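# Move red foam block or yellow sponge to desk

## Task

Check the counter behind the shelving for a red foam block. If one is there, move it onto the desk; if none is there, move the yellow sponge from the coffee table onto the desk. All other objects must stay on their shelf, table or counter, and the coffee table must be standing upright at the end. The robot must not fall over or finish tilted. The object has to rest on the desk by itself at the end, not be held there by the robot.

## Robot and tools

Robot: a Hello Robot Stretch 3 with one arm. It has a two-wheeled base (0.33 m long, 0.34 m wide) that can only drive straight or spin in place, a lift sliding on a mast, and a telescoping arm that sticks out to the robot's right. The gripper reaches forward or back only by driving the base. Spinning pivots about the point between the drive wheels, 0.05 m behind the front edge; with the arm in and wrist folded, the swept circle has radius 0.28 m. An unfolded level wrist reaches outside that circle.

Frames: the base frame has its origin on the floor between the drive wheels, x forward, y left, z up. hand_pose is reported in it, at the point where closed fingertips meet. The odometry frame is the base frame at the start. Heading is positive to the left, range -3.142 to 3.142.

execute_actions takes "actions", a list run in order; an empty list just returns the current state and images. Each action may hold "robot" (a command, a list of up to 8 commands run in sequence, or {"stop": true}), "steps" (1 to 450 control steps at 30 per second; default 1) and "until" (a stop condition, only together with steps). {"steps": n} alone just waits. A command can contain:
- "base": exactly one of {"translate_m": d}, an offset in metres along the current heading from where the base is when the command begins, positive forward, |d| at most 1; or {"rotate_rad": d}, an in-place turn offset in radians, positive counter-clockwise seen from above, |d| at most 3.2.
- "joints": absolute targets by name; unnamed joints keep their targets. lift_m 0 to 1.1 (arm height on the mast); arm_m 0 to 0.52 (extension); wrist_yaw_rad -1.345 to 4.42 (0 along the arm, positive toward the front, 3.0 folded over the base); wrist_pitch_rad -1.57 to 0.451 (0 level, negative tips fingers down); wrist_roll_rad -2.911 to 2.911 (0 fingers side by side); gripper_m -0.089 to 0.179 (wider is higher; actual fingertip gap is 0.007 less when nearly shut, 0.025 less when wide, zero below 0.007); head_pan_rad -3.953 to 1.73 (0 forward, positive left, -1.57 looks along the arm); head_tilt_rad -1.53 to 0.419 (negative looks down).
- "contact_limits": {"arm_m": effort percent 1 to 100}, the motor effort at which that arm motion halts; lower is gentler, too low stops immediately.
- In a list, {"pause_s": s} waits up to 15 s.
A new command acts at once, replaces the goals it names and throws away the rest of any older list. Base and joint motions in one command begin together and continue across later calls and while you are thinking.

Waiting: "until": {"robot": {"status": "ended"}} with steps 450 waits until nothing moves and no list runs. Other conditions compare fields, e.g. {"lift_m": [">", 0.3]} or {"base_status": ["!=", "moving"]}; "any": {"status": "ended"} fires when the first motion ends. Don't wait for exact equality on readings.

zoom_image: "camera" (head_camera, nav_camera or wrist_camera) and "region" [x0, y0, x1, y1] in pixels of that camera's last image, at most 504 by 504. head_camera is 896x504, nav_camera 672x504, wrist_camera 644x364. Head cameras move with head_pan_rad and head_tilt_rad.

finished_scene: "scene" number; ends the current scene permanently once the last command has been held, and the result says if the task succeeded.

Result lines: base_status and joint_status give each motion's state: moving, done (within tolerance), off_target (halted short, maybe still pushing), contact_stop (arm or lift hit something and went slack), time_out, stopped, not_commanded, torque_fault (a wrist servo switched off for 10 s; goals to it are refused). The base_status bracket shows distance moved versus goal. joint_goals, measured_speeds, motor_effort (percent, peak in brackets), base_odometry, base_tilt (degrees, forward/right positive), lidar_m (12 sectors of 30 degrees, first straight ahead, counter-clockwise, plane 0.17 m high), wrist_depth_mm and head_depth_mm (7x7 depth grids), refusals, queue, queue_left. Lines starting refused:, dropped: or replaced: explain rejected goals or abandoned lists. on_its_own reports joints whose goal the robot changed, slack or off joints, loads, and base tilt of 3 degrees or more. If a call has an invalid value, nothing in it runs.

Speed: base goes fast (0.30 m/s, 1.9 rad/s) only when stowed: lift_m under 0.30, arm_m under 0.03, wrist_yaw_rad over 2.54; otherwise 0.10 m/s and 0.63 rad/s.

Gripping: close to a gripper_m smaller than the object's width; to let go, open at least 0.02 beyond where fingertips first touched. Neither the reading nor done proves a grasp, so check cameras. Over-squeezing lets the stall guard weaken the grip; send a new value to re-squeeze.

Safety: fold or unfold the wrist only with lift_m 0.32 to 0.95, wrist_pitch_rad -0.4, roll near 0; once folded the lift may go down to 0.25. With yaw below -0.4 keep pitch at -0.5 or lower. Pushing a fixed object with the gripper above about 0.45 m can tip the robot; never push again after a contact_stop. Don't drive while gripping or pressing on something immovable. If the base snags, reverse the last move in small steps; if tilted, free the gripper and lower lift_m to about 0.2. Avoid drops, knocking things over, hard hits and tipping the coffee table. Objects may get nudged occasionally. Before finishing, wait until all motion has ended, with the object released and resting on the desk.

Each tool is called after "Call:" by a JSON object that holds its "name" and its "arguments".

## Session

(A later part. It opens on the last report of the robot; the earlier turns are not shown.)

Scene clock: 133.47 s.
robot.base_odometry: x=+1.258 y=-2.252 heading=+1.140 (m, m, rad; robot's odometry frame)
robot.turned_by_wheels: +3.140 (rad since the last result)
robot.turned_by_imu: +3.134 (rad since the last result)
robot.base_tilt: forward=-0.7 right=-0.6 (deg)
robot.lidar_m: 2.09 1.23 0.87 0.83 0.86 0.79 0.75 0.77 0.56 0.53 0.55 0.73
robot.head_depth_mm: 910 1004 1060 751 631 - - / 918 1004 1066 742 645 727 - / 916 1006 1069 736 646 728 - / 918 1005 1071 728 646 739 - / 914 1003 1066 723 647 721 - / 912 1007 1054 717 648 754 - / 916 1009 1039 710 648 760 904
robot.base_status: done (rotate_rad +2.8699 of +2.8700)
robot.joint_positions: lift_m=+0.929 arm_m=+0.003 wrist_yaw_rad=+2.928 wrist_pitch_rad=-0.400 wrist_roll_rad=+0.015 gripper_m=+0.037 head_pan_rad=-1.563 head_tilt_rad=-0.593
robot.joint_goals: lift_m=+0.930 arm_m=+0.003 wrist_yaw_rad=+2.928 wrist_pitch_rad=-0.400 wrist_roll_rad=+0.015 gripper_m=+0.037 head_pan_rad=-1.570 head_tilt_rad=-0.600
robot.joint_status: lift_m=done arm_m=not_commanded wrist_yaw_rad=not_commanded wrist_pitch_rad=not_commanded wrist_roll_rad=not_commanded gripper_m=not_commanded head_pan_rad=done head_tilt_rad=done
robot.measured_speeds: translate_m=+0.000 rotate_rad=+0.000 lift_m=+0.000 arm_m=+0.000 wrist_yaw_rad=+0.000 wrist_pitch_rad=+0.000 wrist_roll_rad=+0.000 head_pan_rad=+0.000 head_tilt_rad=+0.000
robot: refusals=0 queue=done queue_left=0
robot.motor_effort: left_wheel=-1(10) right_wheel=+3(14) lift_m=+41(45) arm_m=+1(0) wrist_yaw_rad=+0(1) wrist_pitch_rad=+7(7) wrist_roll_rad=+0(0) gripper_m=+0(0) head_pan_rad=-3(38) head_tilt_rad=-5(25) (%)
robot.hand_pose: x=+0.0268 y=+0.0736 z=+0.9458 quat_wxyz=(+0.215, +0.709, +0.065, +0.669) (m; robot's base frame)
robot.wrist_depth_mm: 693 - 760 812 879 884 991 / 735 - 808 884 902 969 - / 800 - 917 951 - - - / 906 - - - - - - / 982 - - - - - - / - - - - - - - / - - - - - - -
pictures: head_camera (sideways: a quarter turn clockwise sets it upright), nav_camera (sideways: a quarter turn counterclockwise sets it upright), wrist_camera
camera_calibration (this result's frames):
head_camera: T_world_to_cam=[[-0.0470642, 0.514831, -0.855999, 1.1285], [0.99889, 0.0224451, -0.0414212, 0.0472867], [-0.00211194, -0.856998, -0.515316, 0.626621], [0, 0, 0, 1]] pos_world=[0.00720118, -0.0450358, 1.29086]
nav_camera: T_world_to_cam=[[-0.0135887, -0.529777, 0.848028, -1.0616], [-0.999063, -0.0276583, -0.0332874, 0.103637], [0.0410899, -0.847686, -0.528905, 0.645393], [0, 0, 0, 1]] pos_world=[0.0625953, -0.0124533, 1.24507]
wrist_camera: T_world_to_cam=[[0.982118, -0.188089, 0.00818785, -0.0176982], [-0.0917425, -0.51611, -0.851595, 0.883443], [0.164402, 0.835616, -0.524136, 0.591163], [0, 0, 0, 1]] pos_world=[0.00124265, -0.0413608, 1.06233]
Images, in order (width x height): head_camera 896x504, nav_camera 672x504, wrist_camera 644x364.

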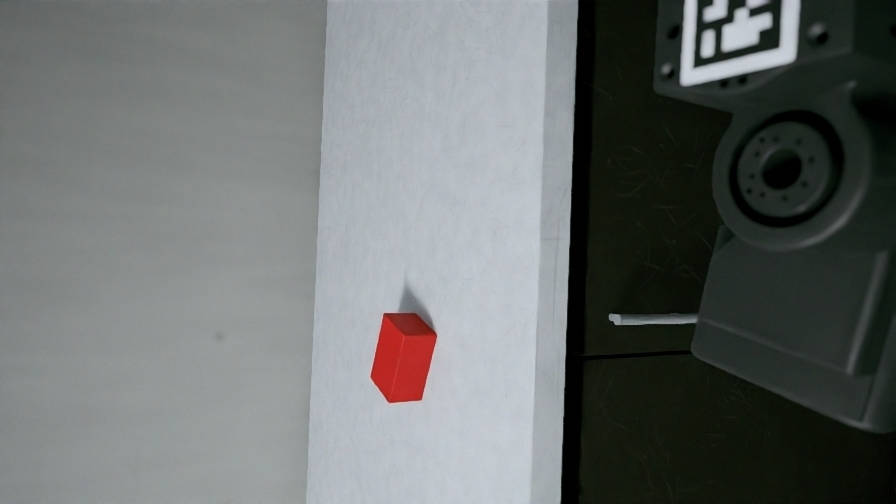

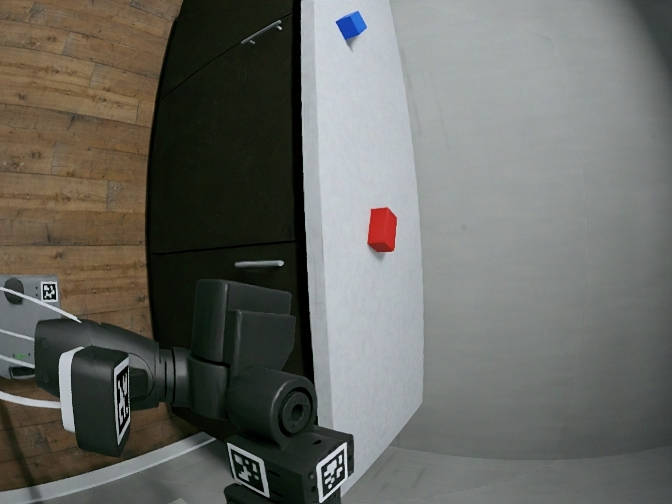

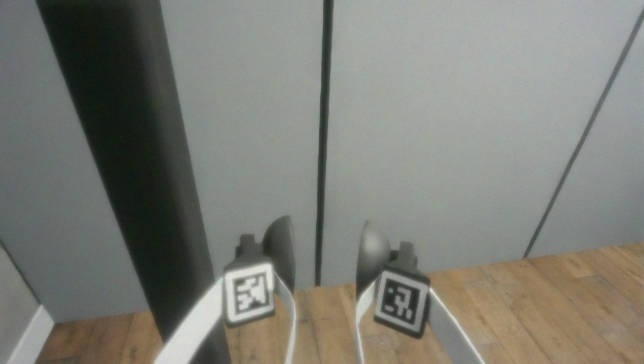

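Call:
{"name": "execute_actions", "arguments": {"actions": [{"robot": [{"base": {"translate_m": 0.245}, "joints": {"wrist_yaw_rad": -0.35, "gripper_m": 0.175, "head_pan_rad": -1.75}}, {"joints": {"lift_m": 1.03, "arm_m": 0.06}}, {"joints": {"arm_m": 0.25}}], "steps": 450, "until": {"robot": {"status": "ended"}}}]}}

Scene clock: 183.83 s.
robot.base_odometry: x=+1.360 y=-2.029 heading=+1.140 (m, m, rad; robot's odometry frame)
robot.turned_by_wheels: +0.000 (rad since the last result)
robot.turned_by_imu: +0.002 (rad since the last result)
robot.base_tilt: forward=-0.6 right=-0.5 (deg)
robot.lidar_m: 1.85 1.24 0.88 0.84 0.87 1.04 0.99 0.77 0.55 0.52 0.53 0.72
robot.head_depth_mm: 973 1058 - - 709 843 1034 / 953 1022 - 745 688 813 994 / 939 993 1106 736 668 789 958 / 924 - - 699 651 762 919 / 908 975 - 689 634 737 888 / 891 978 1042 715 606 717 850 / 880 963 1021 708 602 696 824
robot.base_status: done (translate_m +0.2450 of +0.2450)
robot.joint_positions: lift_m=+1.029 arm_m=+0.250 wrist_yaw_rad=-0.348 wrist_pitch_rad=-0.401 wrist_roll_rad=+0.015 gripper_m=+0.175 head_pan_rad=-1.743 head_tilt_rad=-0.593
robot.joint_goals: lift_m=+1.030 arm_m=+0.250 wrist_yaw_rad=-0.350 wrist_pitch_rad=-0.401 wrist_roll_rad=+0.015 gripper_m=+0.175 head_pan_rad=-1.750 head_tilt_rad=-0.600
robot.joint_status: lift_m=done arm_m=done wrist_yaw_rad=done wrist_pitch_rad=not_commanded wrist_roll_rad=not_commanded gripper_m=done head_pan_rad=done head_tilt_rad=done
robot.measured_speeds: translate_m=+0.000 rotate_rad=+0.000 lift_m=+0.000 arm_m=+0.000 wrist_yaw_rad=+0.000 wrist_pitch_rad=+0.000 wrist_roll_rad=+0.000 head_pan_rad=+0.000 head_tilt_rad=+0.000
robot: refusals=0 queue=done queue_left=0
robot.motor_effort: left_wheel=-1(4) right_wheel=+2(8) lift_m=+43(44) arm_m=+4(6) wrist_yaw_rad=-2(3) wrist_pitch_rad=+7(7) wrist_roll_rad=+1(1) gripper_m=+0(82) head_pan_rad=-3(17) head_tilt_rad=-5(5) (%)
robot.hand_pose: x=-0.0989 y=-0.6076 z=+1.0458 quat_wxyz=(+0.653, +0.017, -0.712, -0.259) (m; robot's base frame)
robot.wrist_depth_mm: 478 517 541 601 647 719 753 / 502 553 594 650 735 806 785 / 546 560 586 617 663 649 789 / 446 456 458 460 484 494 499 / 361 378 363 322 384 392 394 / - 307 301 300 318 320 333 / 255 264 268 269 273 275 -
pictures: head_camera (sideways: a quarter turn clockwise sets it upright), nav_camera (sideways: a quarter turn counterclockwise sets it upright), wrist_camera
camera_calibration (this result's frames):
head_camera: T_world_to_cam=[[0.0457819, 0.514947, -0.855999, 1.12793], [0.986795, -0.156587, -0.0414212, 0.0473604], [-0.155368, -0.842799, -0.515316, 0.627556], [0, 0, 0, 1]] pos_world=[-0.000872048, -0.0445064, 1.29086]
nav_camera: T_world_to_cam=[[-0.10813, -0.518803, 0.848028, -1.06102], [-0.987898, 0.151489, -0.0332874, 0.103569], [-0.111197, -0.841365, -0.528905, 0.646323], [0, 0, 0, 1]] pos_world=[0.0594567, -0.0223577, 1.24507]
wrist_camera: T_world_to_cam=[[-0.947945, 0.318328, 0.00818452, 0.0936661], [0.160281, 0.499192, -0.851538, 1.24726], [-0.275154, -0.8059, -0.524229, 0.192665], [0, 0, 0, 1]] pos_world=[-0.0581093, -0.497172, 1.16233]
Images, in order (width x height): head_camera 896x504, nav_camera 672x504, wrist_camera 644x364.

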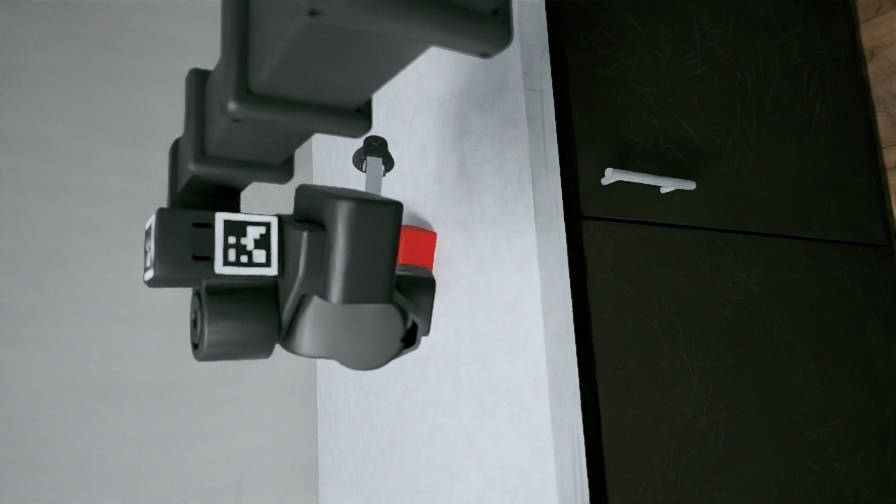

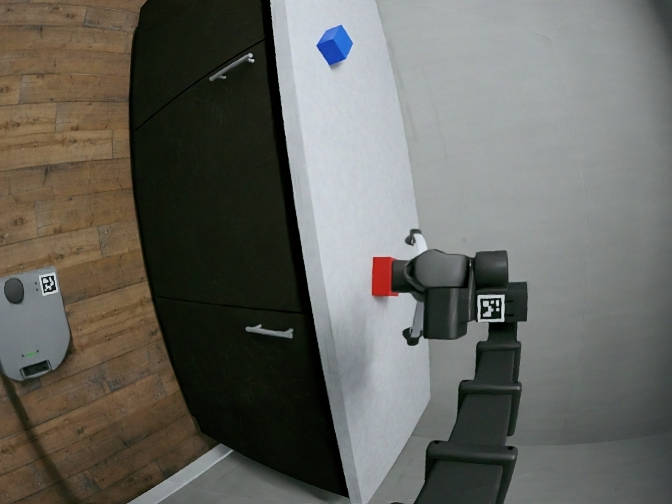

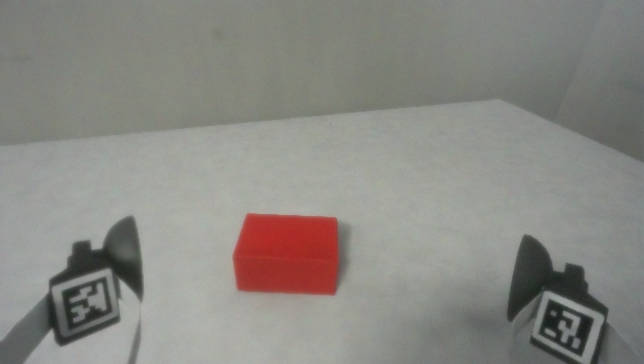

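Call:
{"name": "execute_actions", "arguments": {"actions": [{"robot": [{"joints": {"arm_m": 0.376}}, {"joints": {"lift_m": 0.93}}], "steps": 300, "until": {"robot": {"status": "ended"}}}]}}

Scene clock: 207.17 s.
robot.base_odometry: x=+1.360 y=-2.029 heading=+1.140 (m, m, rad; robot's odometry frame)
robot.turned_by_wheels: +0.000 (rad since the last result)
robot.turned_by_imu: +0.001 (rad since the last result)
robot.base_tilt: forward=-0.6 right=-0.6 (deg)
robot.lidar_m: 1.85 1.24 0.88 0.84 0.87 1.04 0.99 0.77 0.55 0.52 0.54 0.72
robot.head_depth_mm: 971 1079 1133 752 - - 1054 / 958 1055 1115 - - 843 997 / 941 1035 1111 - 673 785 961 / 922 1018 - 694 652 762 919 / 908 998 1060 661 633 738 882 / 893 979 1038 717 606 717 854 / 879 958 1015 710 602 696 821
robot.base_status: done (translate_m +0.2450 of +0.2450)
robot.joint_positions: lift_m=+0.931 arm_m=+0.376 wrist_yaw_rad=-0.348 wrist_pitch_rad=-0.401 wrist_roll_rad=+0.015 gripper_m=+0.175 head_pan_rad=-1.743 head_tilt_rad=-0.593
robot.joint_goals: lift_m=+0.930 arm_m=+0.376 wrist_yaw_rad=-0.350 wrist_pitch_rad=-0.401 wrist_roll_rad=+0.015 gripper_m=+0.175 head_pan_rad=-1.750 head_tilt_rad=-0.600
robot.joint_status: lift_m=done arm_m=done wrist_yaw_rad=done wrist_pitch_rad=not_commanded wrist_roll_rad=not_commanded gripper_m=done head_pan_rad=done head_tilt_rad=done
robot.measured_speeds: translate_m=+0.000 rotate_rad=+0.000 lift_m=+0.000 arm_m=+0.000 wrist_yaw_rad=+0.000 wrist_pitch_rad=+0.000 wrist_roll_rad=+0.000 head_pan_rad=+0.000 head_tilt_rad=+0.000
robot: refusals=0 queue=done queue_left=0
robot.motor_effort: left_wheel=-1(1) right_wheel=+2(2) lift_m=+9(41) arm_m=+4(4) wrist_yaw_rad=-1(1) wrist_pitch_rad=+7(7) wrist_roll_rad=+0(0) gripper_m=+0(0) head_pan_rad=-3(3) head_tilt_rad=-5(5) (%)
robot.hand_pose: x=-0.0989 y=-0.7336 z=+0.9474 quat_wxyz=(+0.653, +0.017, -0.712, -0.259) (m; robot's base frame)
robot.wrist_depth_mm: 377 405 446 491 522 591 639 / 404 438 469 508 545 597 677 / 350 359 365 376 386 398 415 / 272 276 279 283 289 297 302 / 221 231 217 162 171 238 241 / - 187 178 135 137 196 204 / 154 161 153 141 138 167 -
pictures: head_camera (sideways: a quarter turn clockwise sets it upright), nav_camera (sideways: a quarter turn counterclockwise sets it upright), wrist_camera
camera_calibration (this result's frames):
head_camera: T_world_to_cam=[[0.0457861, 0.514946, -0.855999, 1.12793], [0.986794, -0.156595, -0.0414212, 0.0473604], [-0.155375, -0.842798, -0.515316, 0.627556], [0, 0, 0, 1]] pos_world=[-0.000872414, -0.0445064, 1.29086]
nav_camera: T_world_to_cam=[[-0.108134, -0.518802, 0.848028, -1.06102], [-0.987897, 0.151497, -0.0332874, 0.103569], [-0.111204, -0.841364, -0.528905, 0.646322], [0, 0, 0, 1]] pos_world=[0.0594566, -0.0223581, 1.24507]
wrist_camera: T_world_to_cam=[[-0.947936, 0.318355, 0.00818467, 0.134595], [0.160295, 0.499188, -0.851538, 1.22638], [-0.275177, -0.805892, -0.524229, 0.039544], [0, 0, 0, 1]] pos_world=[-0.0581122, -0.623173, 1.06393]
Images, in order (width x height): head_camera 896x504, nav_camera 672x504, wrist_camera 644x364.

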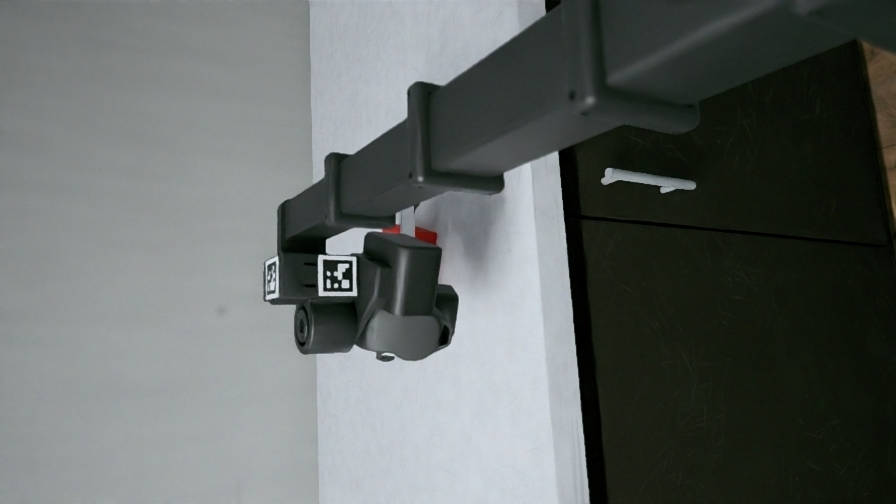

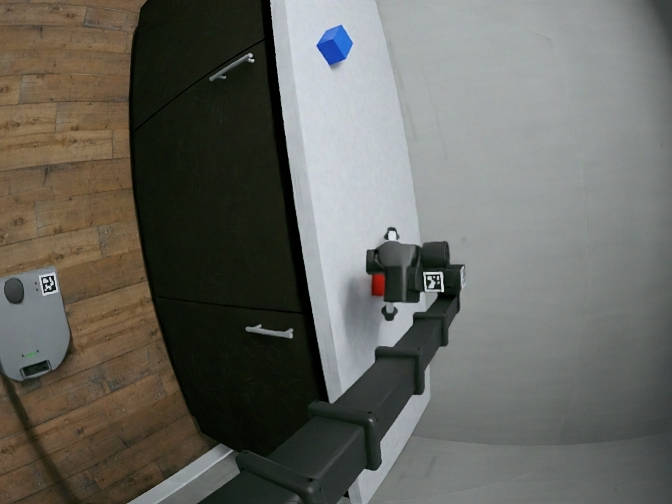

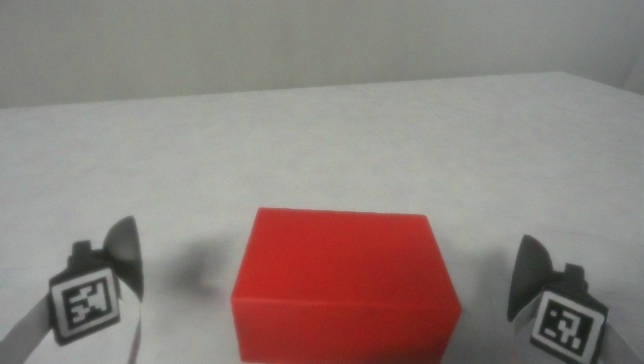

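Call:
{"name": "execute_actions", "arguments": {"actions": [{"robot": [{"joints": {"lift_m": 0.921}, "base": {"translate_m": -0.008}}, {"joints": {"gripper_m": 0.045}}], "steps": 200, "until": {"robot": {"status": "ended"}}}]}}

Scene clock: 232.70 s.
robot.base_odometry: x=+1.357 y=-2.037 heading=+1.140 (m, m, rad; robot's odometry frame)
robot.turned_by_wheels: +0.000 (rad since the last result)
robot.turned_by_imu: +0.001 (rad since the last result)
robot.base_tilt: forward=-0.6 right=-0.4 (deg)
robot.lidar_m: 1.85 1.24 0.88 0.84 0.87 1.04 0.99 0.77 0.55 0.52 0.54 0.72
robot.head_depth_mm: 974 1084 1131 751 652 - - / 955 1052 1110 825 - 844 998 / 937 1033 1108 - 669 787 955 / 923 1017 1075 669 653 762 918 / 908 992 1064 660 635 737 889 / 894 980 1032 717 604 719 851 / 877 962 1016 708 601 695 821
robot.base_status: done (translate_m -0.0080 of -0.0080)
robot.joint_positions: lift_m=+0.922 arm_m=+0.376 wrist_yaw_rad=-0.348 wrist_pitch_rad=-0.401 wrist_roll_rad=+0.015 gripper_m=+0.046 head_pan_rad=-1.743 head_tilt_rad=-0.593
robot.joint_goals: lift_m=+0.921 arm_m=+0.376 wrist_yaw_rad=-0.350 wrist_pitch_rad=-0.401 wrist_roll_rad=+0.015 gripper_m=+0.045 head_pan_rad=-1.750 head_tilt_rad=-0.600
robot.joint_status: lift_m=done arm_m=done wrist_yaw_rad=done wrist_pitch_rad=not_commanded wrist_roll_rad=not_commanded gripper_m=done head_pan_rad=done head_tilt_rad=done
robot.measured_speeds: translate_m=+0.000 rotate_rad=+0.000 lift_m=+0.000 arm_m=+0.000 wrist_yaw_rad=+0.000 wrist_pitch_rad=+0.000 wrist_roll_rad=+0.000 head_pan_rad=+0.000 head_tilt_rad=+0.000
robot: refusals=0 queue=done queue_left=0
robot.motor_effort: left_wheel=-1(5) right_wheel=+2(7) lift_m=+9(9) arm_m=+3(4) wrist_yaw_rad=-1(1) wrist_pitch_rad=+7(7) wrist_roll_rad=+1(0) gripper_m=-25(94) head_pan_rad=-3(3) head_tilt_rad=-5(5) (%)
robot.hand_pose: x=-0.0989 y=-0.7336 z=+0.9384 quat_wxyz=(+0.653, +0.017, -0.712, -0.259) (m; robot's base frame)
robot.wrist_depth_mm: 384 402 436 476 527 573 640 / 398 430 464 499 533 546 648 / 331 338 342 351 364 379 382 / 258 258 260 269 272 278 284 / 206 209 150 149 156 222 225 / 173 180 130 128 126 189 188 / 150 148 145 141 140 154 159
pictures: head_camera (sideways: a quarter turn clockwise sets it upright), nav_camera (sideways: a quarter turn counterclockwise sets it upright), wrist_camera
camera_calibration (this result's frames):
head_camera: T_world_to_cam=[[0.0457861, 0.514946, -0.855999, 1.12793], [0.986794, -0.156595, -0.0414212, 0.0473604], [-0.155375, -0.842798, -0.515316, 0.627556], [0, 0, 0, 1]] pos_world=[-0.000872415, -0.0445064, 1.29086]
nav_camera: T_world_to_cam=[[-0.108134, -0.518802, 0.848028, -1.06102], [-0.987897, 0.151497, -0.0332874, 0.103569], [-0.111204, -0.841364, -0.528905, 0.646322], [0, 0, 0, 1]] pos_world=[0.0594566, -0.0223581, 1.24507]
wrist_camera: T_world_to_cam=[[-0.947935, 0.318358, 0.00818244, 0.134673], [0.160298, 0.499187, -0.851538, 1.21871], [-0.275179, -0.805891, -0.524229, 0.0348266], [0, 0, 0, 1]] pos_world=[-0.0581127, -0.623173, 1.05494]
Images, in order (width x height): head_camera 896x504, nav_camera 672x504, wrist_camera 644x364.

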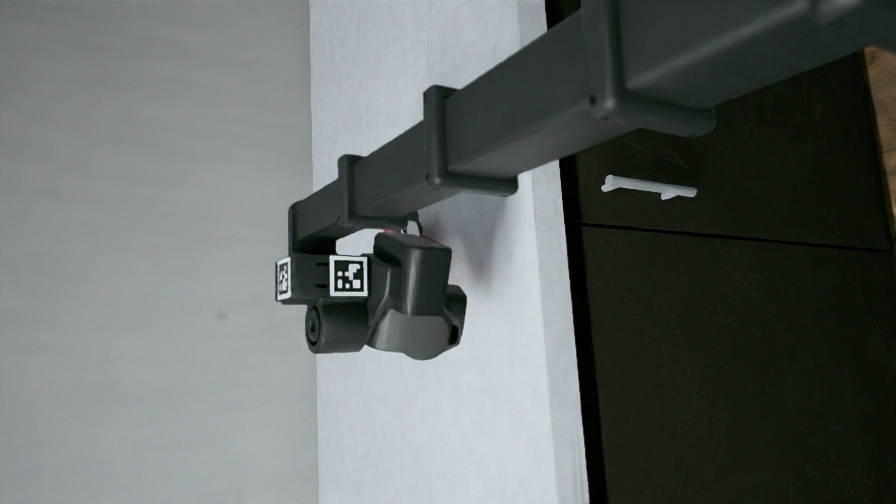

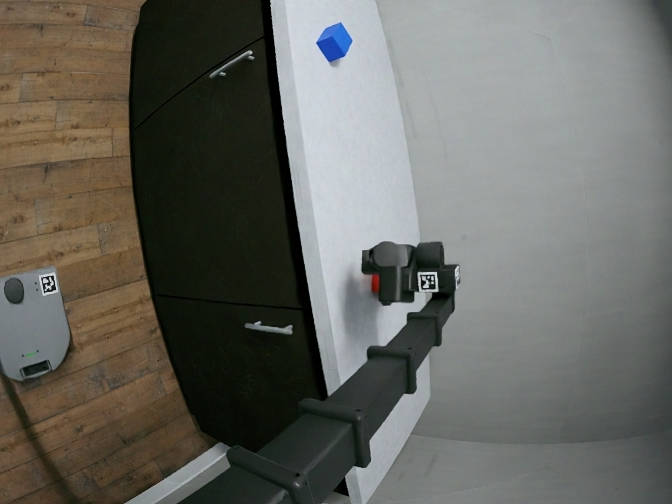

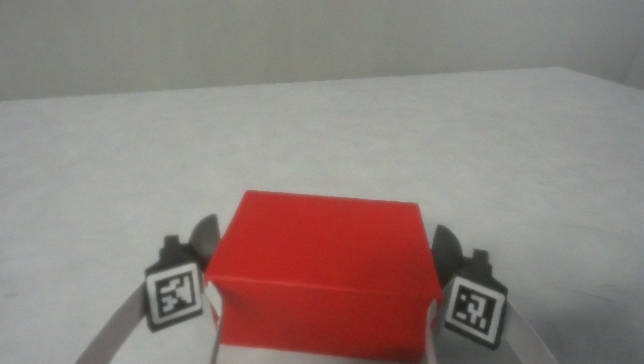

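Call:
{"name": "execute_actions", "arguments": {"actions": [{"robot": [{"joints": {"lift_m": 0.97}}, {"joints": {"arm_m": 0.003, "wrist_yaw_rad": 0.0}}], "steps": 300, "until": {"robot": {"status": "ended"}}}]}}

Scene clock: 252.10 s.
robot.base_odometry: x=+1.357 y=-2.037 heading=+1.140 (m, m, rad; robot's odometry frame)
robot.turned_by_wheels: +0.000 (rad since the last result)
robot.turned_by_imu: +0.002 (rad since the last result)
robot.base_tilt: forward=-0.6 right=-0.5 (deg)
robot.lidar_m: 1.85 1.24 0.88 0.84 0.86 1.03 0.98 0.77 0.55 0.52 0.54 0.72
robot.head_depth_mm: 977 1083 1130 751 642 - - / 956 1052 1112 745 - - - / 940 1038 1097 737 - - - / 924 1015 1080 728 - - - / 906 997 1058 723 - - - / 892 982 1038 718 582 711 854 / 877 959 1020 708 600 697 822
robot.base_status: done (translate_m -0.0080 of -0.0080)
robot.joint_positions: lift_m=+0.969 arm_m=+0.003 wrist_yaw_rad=-0.001 wrist_pitch_rad=-0.403 wrist_roll_rad=+0.015 gripper_m=+0.046 head_pan_rad=-1.743 head_tilt_rad=-0.593
robot.joint_goals: lift_m=+0.970 arm_m=+0.003 wrist_yaw_rad=+0.000 wrist_pitch_rad=-0.403 wrist_roll_rad=+0.015 gripper_m=+0.045 head_pan_rad=-1.750 head_tilt_rad=-0.600
robot.joint_status: lift_m=done arm_m=done wrist_yaw_rad=done wrist_pitch_rad=not_commanded wrist_roll_rad=not_commanded gripper_m=done head_pan_rad=done head_tilt_rad=done
robot.measured_speeds: translate_m=+0.000 rotate_rad=+0.000 lift_m=+0.000 arm_m=+0.000 wrist_yaw_rad=+0.000 wrist_pitch_rad=+0.000 wrist_roll_rad=+0.000 head_pan_rad=+0.000 head_tilt_rad=+0.000
robot: refusals=0 queue=done queue_left=0
robot.motor_effort: left_wheel=-1(1) right_wheel=+3(1) lift_m=+43(44) arm_m=-2(2) wrist_yaw_rad=+1(6) wrist_pitch_rad=+8(8) wrist_roll_rad=+1(1) gripper_m=-20(21) head_pan_rad=-3(3) head_tilt_rad=-5(5) (%)
robot.hand_pose: x=-0.0218 y=-0.3745 z=+0.9853 quat_wxyz=(+0.688, +0.140, -0.698, -0.143) (m; robot's base frame)
robot.wrist_depth_mm: 772 790 789 802 775 772 794 / 629 656 662 685 720 749 777 / 439 443 454 475 479 497 508 / 336 343 345 355 359 376 381 / 363 332 150 149 157 327 327 / 407 396 130 128 125 387 393 / 468 480 288 141 140 466 445
pictures: head_camera (sideways: a quarter turn clockwise sets it upright), nav_camera (sideways: a quarter turn counterclockwise sets it upright), wrist_camera
camera_calibration (this result's frames):
head_camera: T_world_to_cam=[[0.045786, 0.514946, -0.855999, 1.12793], [0.986794, -0.156595, -0.0414212, 0.0473604], [-0.155375, -0.842798, -0.515316, 0.627556], [0, 0, 0, 1]] pos_world=[-0.000872409, -0.0445064, 1.29086]
nav_camera: T_world_to_cam=[[-0.108134, -0.518802, 0.848028, -1.06102], [-0.987897, 0.151497, -0.0332874, 0.103569], [-0.111204, -0.841364, -0.528905, 0.646322], [0, 0, 0, 1]] pos_world=[0.0594566, -0.0223581, 1.24507]
wrist_camera: T_world_to_cam=[[-0.999701, -0.02308, 0.00813103, -0.0359612], [-0.0190565, 0.525843, -0.850368, 1.07191], [0.0153508, -0.850268, -0.526126, 0.36163], [0, 0, 0, 1]] pos_world=[-0.0210749, -0.257003, 1.10207]
Images, in order (width x height): head_camera 896x504, nav_camera 672x504, wrist_camera 644x364.

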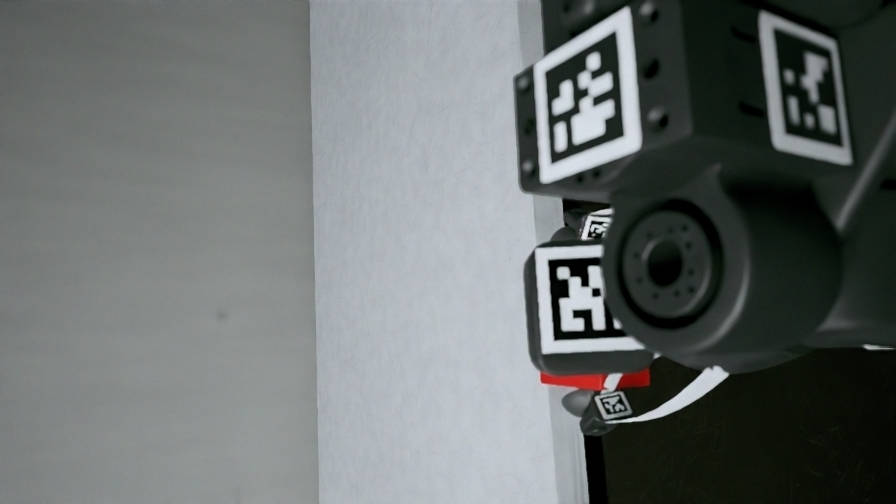

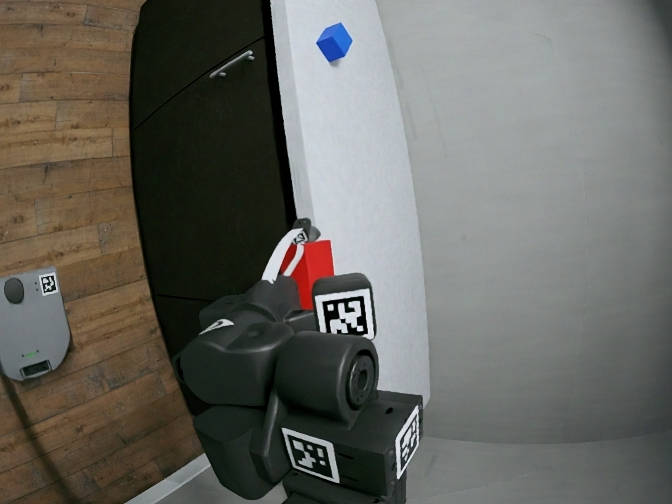

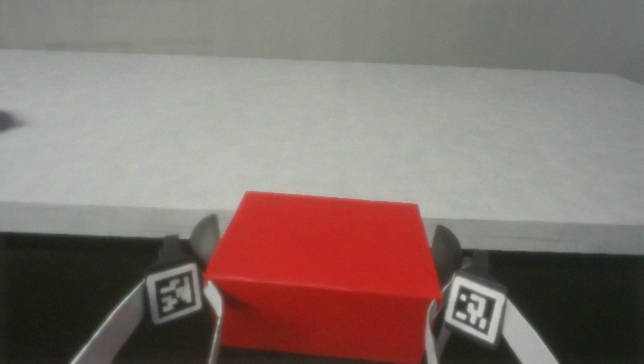

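Call:
{"name": "execute_actions", "arguments": {"actions": [{"robot": [{"joints": {"lift_m": 0.29, "wrist_yaw_rad": 2.62, "head_pan_rad": 0.0, "head_tilt_rad": -0.8}, "base": {"rotate_rad": 0.365}}, {"base": {"translate_m": 0.8}}, {"base": {"translate_m": 0.753}}, {"base": {"rotate_rad": -0.365}}], "steps": 450, "until": {"robot": {"status": "ended"}}}, {"steps": 300, "until": {"robot": {"status": "ended"}}}]}}

Scene clock: 304.50 s.
robot.base_odometry: x=+1.459 y=-0.487 heading=+1.140 (m, m, rad; robot's odometry frame)
robot.turned_by_wheels: +0.000 (rad since the last result)
robot.turned_by_imu: +0.004 (rad since the last result)
robot.base_tilt: forward=-0.6 right=-0.5 (deg)
robot.lidar_m: 0.97 1.35 0.36 0.35 0.36 0.47 1.20 1.50 1.10 1.40 0.58 0.47
robot.head_depth_mm: 1038 827 887 799 873 773 1065 / 1077 1203 1113 1087 1187 1211 1080 / 1102 1254 1452 1650 1502 1307 1142 / 1101 1251 1455 1712 1528 1306 1140 / 1099 1258 1451 1702 1535 1298 1135 / 1103 1249 1440 1689 1530 1302 1130 / 1100 1246 1451 1678 1511 1292 1130
robot.base_status: done (rotate_rad -0.3649 of -0.3650)
robot.joint_positions: lift_m=+0.291 arm_m=+0.003 wrist_yaw_rad=+2.618 wrist_pitch_rad=-0.403 wrist_roll_rad=+0.015 gripper_m=+0.046 head_pan_rad=-0.007 head_tilt_rad=-0.791
robot.joint_goals: lift_m=+0.290 arm_m=+0.003 wrist_yaw_rad=+2.620 wrist_pitch_rad=-0.403 wrist_roll_rad=+0.015 gripper_m=+0.045 head_pan_rad=+0.000 head_tilt_rad=-0.800
robot.joint_status: lift_m=done arm_m=done wrist_yaw_rad=done wrist_pitch_rad=not_commanded wrist_roll_rad=not_commanded gripper_m=done head_pan_rad=done head_tilt_rad=done
robot.measured_speeds: translate_m=+0.000 rotate_rad=+0.000 lift_m=+0.000 arm_m=+0.000 wrist_yaw_rad=+0.000 wrist_pitch_rad=+0.000 wrist_roll_rad=+0.000 head_pan_rad=+0.000 head_tilt_rad=+0.000
robot: refusals=0 queue=done queue_left=0
robot.motor_effort: left_wheel=+1(7) right_wheel=-1(10) lift_m=+9(44) arm_m=-1(1) wrist_yaw_rad=+1(3) wrist_pitch_rad=+8(8) wrist_roll_rad=+1(1) gripper_m=-19(19) head_pan_rad=+3(36) head_tilt_rad=-6(29) (%)
robot.hand_pose: x=+0.0919 y=+0.0477 z=+0.3068 quat_wxyz=(+0.316, +0.710, -0.045, +0.627) (m; robot's base frame)
robot.wrist_depth_mm: 300 326 365 417 - - - / 310 347 393 452 - - - / 335 370 431 483 - - - / 359 400 447 526 801 822 825 / 383 429 150 149 155 662 647 / 423 457 130 129 126 552 545 / - - 143 140 140 447 466
pictures: head_camera (sideways: a quarter turn clockwise sets it upright), nav_camera (sideways: a quarter turn counterclockwise sets it upright), wrist_camera
camera_calibration (this result's frames):
head_camera: T_world_to_cam=[[-0.673653, -0.0385503, -0.738041, 0.97855], [-0.0158968, 0.999163, -0.0376795, 0.0485955], [0.738876, -0.0136504, -0.673703, 0.82815], [0, 0, 0, 1]] pos_world=[0.0480755, 0.000473134, 1.28197]
nav_camera: T_world_to_cam=[[0.685874, -0.0222989, 0.727378, -0.908589], [0.00632136, -0.99931, -0.0365961, 0.101803], [0.727693, 0.0296984, -0.68526, 0.844606], [0, 0, 0, 1]] pos_world=[0.00792116, 0.0563888, 1.24339]
wrist_camera: T_world_to_cam=[[0.877886, -0.4788, 0.00812427, -0.0578055], [-0.246094, -0.465641, -0.850068, 0.343131], [0.410796, 0.744264, -0.52661, 0.249634], [0, 0, 0, 1]] pos_world=[0.0326409, -0.0536946, 0.423614]
Images, in order (width x height): head_camera 896x504, nav_camera 672x504, wrist_camera 644x364.

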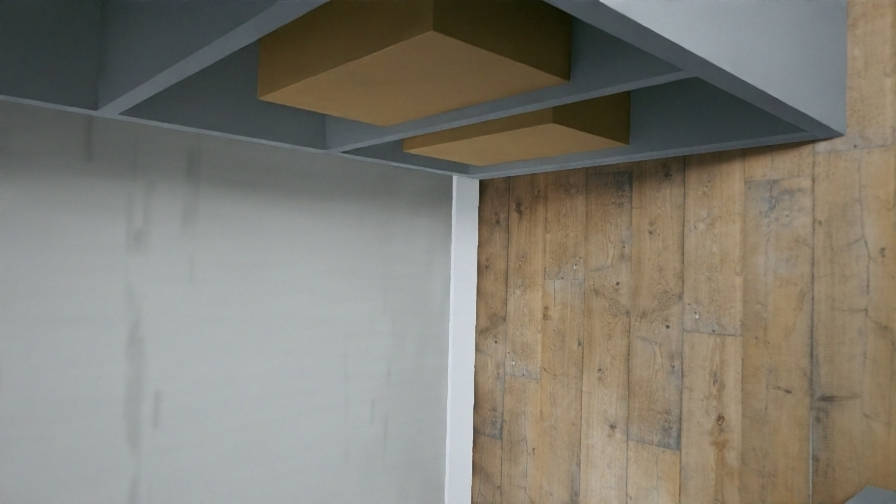

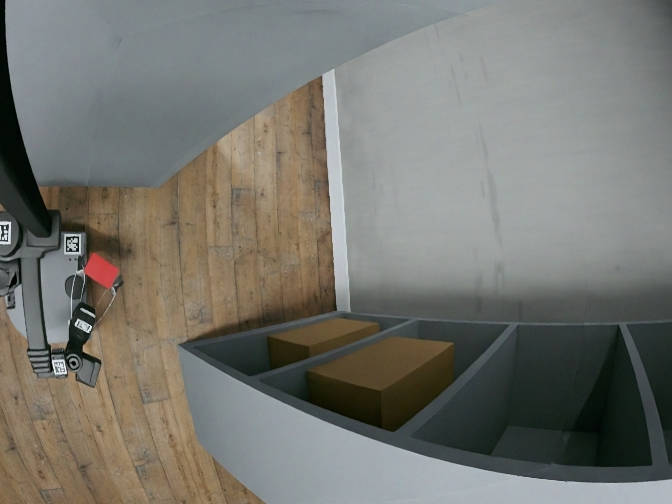

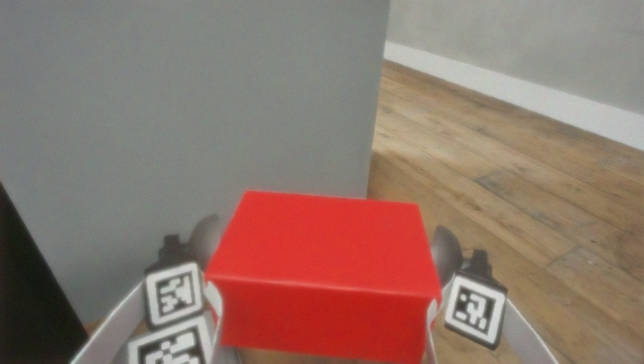

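Call:
{"name": "execute_actions", "arguments": {"actions": [{"robot": [{"base": {"rotate_rad": 0.2}}, {"base": {"translate_m": 0.735}}, {"base": {"rotate_rad": 1.39}, "joints": {"head_tilt_rad": -0.6}}], "steps": 450, "until": {"robot": {"status": "ended"}}}]}}

Scene clock: 335.10 s.
robot.base_odometry: x=+1.627 y=+0.228 heading=+2.730 (m, m, rad; robot's odometry frame)
robot.turned_by_wheels: +1.590 (rad since the last result)
robot.turned_by_imu: +1.585 (rad since the last result)
robot.base_tilt: forward=-0.6 right=-0.6 (deg)
robot.lidar_m: 2.05 0.54 0.43 0.79 1.67 0.48 0.41 0.41 0.55 0.60 0.62 0.82
robot.head_depth_mm: 1661 1625 1590 1583 1557 1425 1247 / 2428 2388 2351 2211 1828 1476 1239 / 2563 2756 2801 2393 1831 1474 1232 / 2572 2789 2837 2400 1827 1468 1234 / 2545 2764 2724 2366 1791 1455 1228 / 2535 2745 2974 2354 1787 1447 1215 / 2516 2671 2986 2316 1780 1435 1177
robot.base_status: done (rotate_rad +1.3899 of +1.3900)
robot.joint_positions: lift_m=+0.291 arm_m=+0.003 wrist_yaw_rad=+2.618 wrist_pitch_rad=-0.403 wrist_roll_rad=+0.015 gripper_m=+0.046 head_pan_rad=-0.007 head_tilt_rad=-0.606
robot.joint_goals: lift_m=+0.290 arm_m=+0.003 wrist_yaw_rad=+2.620 wrist_pitch_rad=-0.403 wrist_roll_rad=+0.015 gripper_m=+0.045 head_pan_rad=+0.000 head_tilt_rad=-0.600
robot.joint_status: lift_m=done arm_m=done wrist_yaw_rad=done wrist_pitch_rad=not_commanded wrist_roll_rad=not_commanded gripper_m=done head_pan_rad=done head_tilt_rad=done
robot.measured_speeds: translate_m=+0.000 rotate_rad=+0.000 lift_m=+0.000 arm_m=+0.000 wrist_yaw_rad=+0.000 wrist_pitch_rad=+0.000 wrist_roll_rad=+0.000 head_pan_rad=+0.000 head_tilt_rad=+0.000
robot: refusals=0 queue=done queue_left=0
robot.motor_effort: left_wheel=-1(8) right_wheel=+2(12) lift_m=+10(9) arm_m=-2(1) wrist_yaw_rad=+1(1) wrist_pitch_rad=+8(8) wrist_roll_rad=+1(0) gripper_m=-20(20) head_pan_rad=+3(3) head_tilt_rad=+3(25) (%)
robot.hand_pose: x=+0.0919 y=+0.0477 z=+0.3068 quat_wxyz=(+0.316, +0.710, -0.045, +0.627) (m; robot's base frame)
robot.wrist_depth_mm: - - 688 439 504 595 - / - - 791 493 553 - - / 972 985 875 532 622 - - / 740 758 773 573 708 800 826 / 600 620 150 149 156 652 656 / 524 517 130 128 126 545 549 / - - 143 140 141 447 462
pictures: head_camera (sideways: a quarter turn clockwise sets it upright), nav_camera (sideways: a quarter turn counterclockwise sets it upright), wrist_camera
camera_calibration (this result's frames):
head_camera: T_world_to_cam=[[-0.526071, -0.0395932, -0.849518, 1.12297], [-0.0086121, 0.999112, -0.0412321, 0.0531857], [0.850397, -0.0143749, -0.525945, 0.635251], [0, 0, 0, 1]] pos_world=[0.0510061, 0.000455245, 1.29029]
nav_camera: T_world_to_cam=[[0.540044, -0.0212674, 0.841368, -1.05629], [0.0128918, -0.999354, -0.0335356, 0.0977869], [0.841538, 0.0289574, -0.539421, 0.654193], [0, 0, 0, 1]] pos_world=[0.0186548, 0.0563155, 1.24489]
wrist_camera: T_world_to_cam=[[0.877908, -0.478761, 0.00812663, -0.0578072], [-0.246084, -0.465675, -0.850052, 0.343113], [0.410756, 0.744268, -0.526636, 0.249655], [0, 0, 0, 1]] pos_world=[0.0326366, -0.0537068, 0.423611]
Images, in order (width x height): head_camera 896x504, nav_camera 672x504, wrist_camera 644x364.

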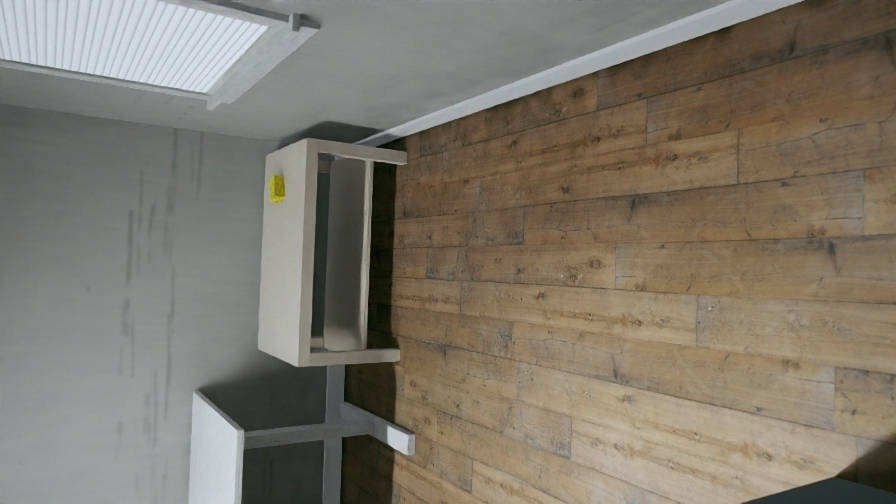

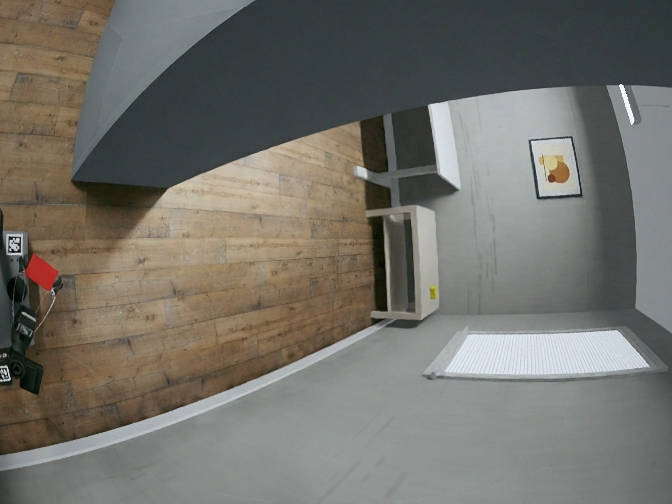

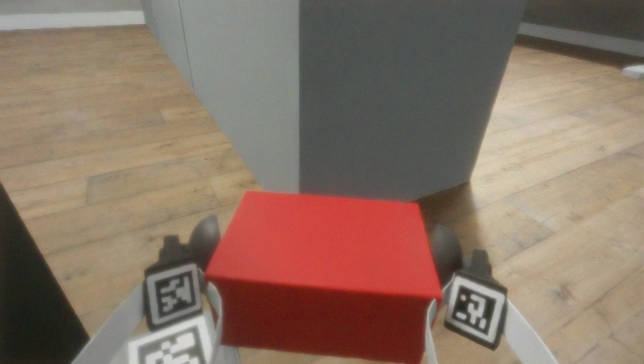

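Call:
{"name": "execute_actions", "arguments": {"actions": [{"robot": [{"base": {"translate_m": 0.7}}, {"base": {"rotate_rad": 0.71}}, {"base": {"translate_m": 1.0}}, {"base": {"translate_m": 0.41}}, {"base": {"rotate_rad": 0.86}, "joints": {"head_pan_rad": -1.57, "head_tilt_rad": -0.75}}, {"joints": {"lift_m": 0.80}}], "steps": 450, "until": {"robot": {"status": "ended"}}}, {"steps": 300, "until": {"robot": {"status": "ended"}}}]}}

Scene clock: 365.60 s.
robot.base_odometry: x=-0.362 y=+0.094 heading=-1.984 (m, m, rad; robot's odometry frame)
robot.turned_by_wheels: +1.570 (rad since the last result)
robot.turned_by_imu: +1.569 (rad since the last result)
robot.base_tilt: forward=-0.6 right=-0.6 (deg)
robot.lidar_m: 2.31 1.75 1.18 1.13 1.61 1.52 1.44 1.46 0.80 0.82 1.27 1.34
robot.head_depth_mm: 1035 1167 1334 1366 786 1267 - / 1034 1165 1276 890 737 1378 - / 1033 1165 1168 885 734 1347 - / 1033 1163 1154 877 747 1374 - / 1032 1161 1142 868 743 1354 1104 / 1030 1164 1138 868 740 1333 1144 / 1029 1159 1119 859 735 1325 1142
robot.base_status: done (rotate_rad +0.8599 of +0.8600)
robot.joint_positions: lift_m=+0.799 arm_m=+0.003 wrist_yaw_rad=+2.618 wrist_pitch_rad=-0.404 wrist_roll_rad=+0.015 gripper_m=+0.046 head_pan_rad=-1.563 head_tilt_rad=-0.741
robot.joint_goals: lift_m=+0.800 arm_m=+0.003 wrist_yaw_rad=+2.620 wrist_pitch_rad=-0.404 wrist_roll_rad=+0.015 gripper_m=+0.045 head_pan_rad=-1.570 head_tilt_rad=-0.750
robot.joint_status: lift_m=done arm_m=done wrist_yaw_rad=done wrist_pitch_rad=not_commanded wrist_roll_rad=not_commanded gripper_m=done head_pan_rad=done head_tilt_rad=done
robot.measured_speeds: translate_m=+0.000 rotate_rad=+0.000 lift_m=+0.000 arm_m=+0.000 wrist_yaw_rad=+0.000 wrist_pitch_rad=+0.000 wrist_roll_rad=+0.000 head_pan_rad=+0.000 head_tilt_rad=+0.000
robot: refusals=0 queue=done queue_left=0
robot.motor_effort: left_wheel=-1(7) right_wheel=+2(11) lift_m=+42(45) arm_m=-2(2) wrist_yaw_rad=+1(2) wrist_pitch_rad=+8(8) wrist_roll_rad=+1(1) gripper_m=-20(20) head_pan_rad=-2(37) head_tilt_rad=-6(25) (%)
robot.hand_pose: x=+0.0918 y=+0.0477 z=+0.8151 quat_wxyz=(+0.316, +0.710, -0.045, +0.627) (m; robot's base frame)
robot.wrist_depth_mm: - 986 - - - - - / - - - - - - - / - - - - - - - / - - - - - - - / - - 150 149 157 - - / - - 131 128 126 - - / - 958 539 140 140 961 -
pictures: head_camera (sideways: a quarter turn clockwise sets it upright), nav_camera (sideways: a quarter turn counterclockwise sets it upright), wrist_camera
camera_calibration (this result's frames):
head_camera: T_world_to_cam=[[-0.0482074, 0.635093, -0.77093, 1.0176], [0.998834, 0.0287481, -0.0387759, 0.0438354], [-0.00246352, -0.771901, -0.635738, 0.783289], [0, 0, 0, 1]] pos_world=[0.00720125, -0.0429098, 1.28417]
nav_camera: T_world_to_cam=[[-0.0124503, -0.648732, 0.760915, -0.948039], [-0.999093, -0.0229183, -0.0358869, 0.107015], [0.0407199, -0.760672, -0.647858, 0.800146], [0, 0, 0, 1]] pos_world=[0.0625327, -0.00392182, 1.2436]
wrist_camera: T_world_to_cam=[[0.877943, -0.478696, 0.00812549, -0.06193], [-0.246127, -0.465831, -0.849955, 0.775154], [0.410655, 0.744212, -0.526793, 0.517534], [0, 0, 0, 1]] pos_world=[0.0326291, -0.0537098, 0.931982]
Images, in order (width x height): head_camera 896x504, nav_camera 672x504, wrist_camera 644x364.

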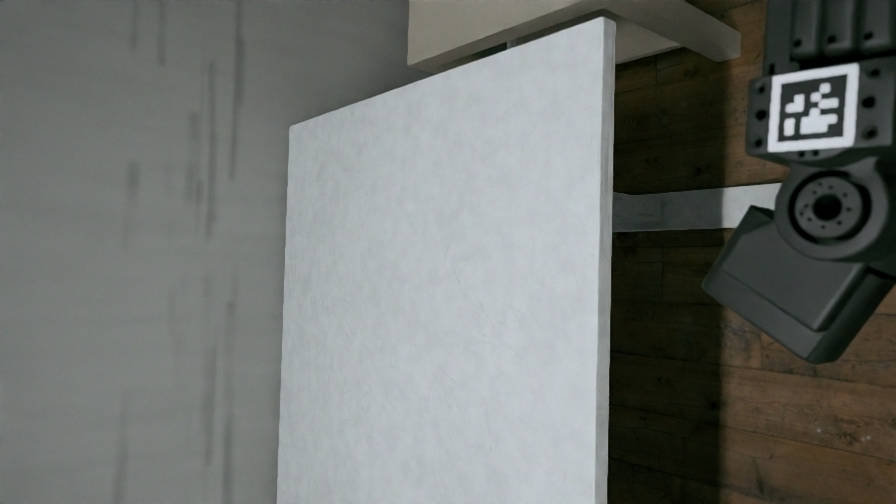

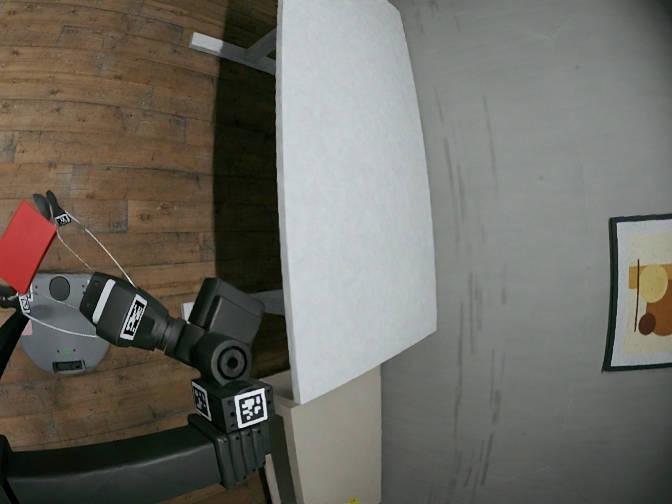

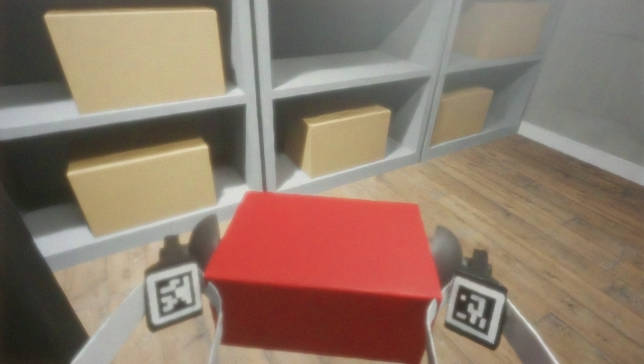

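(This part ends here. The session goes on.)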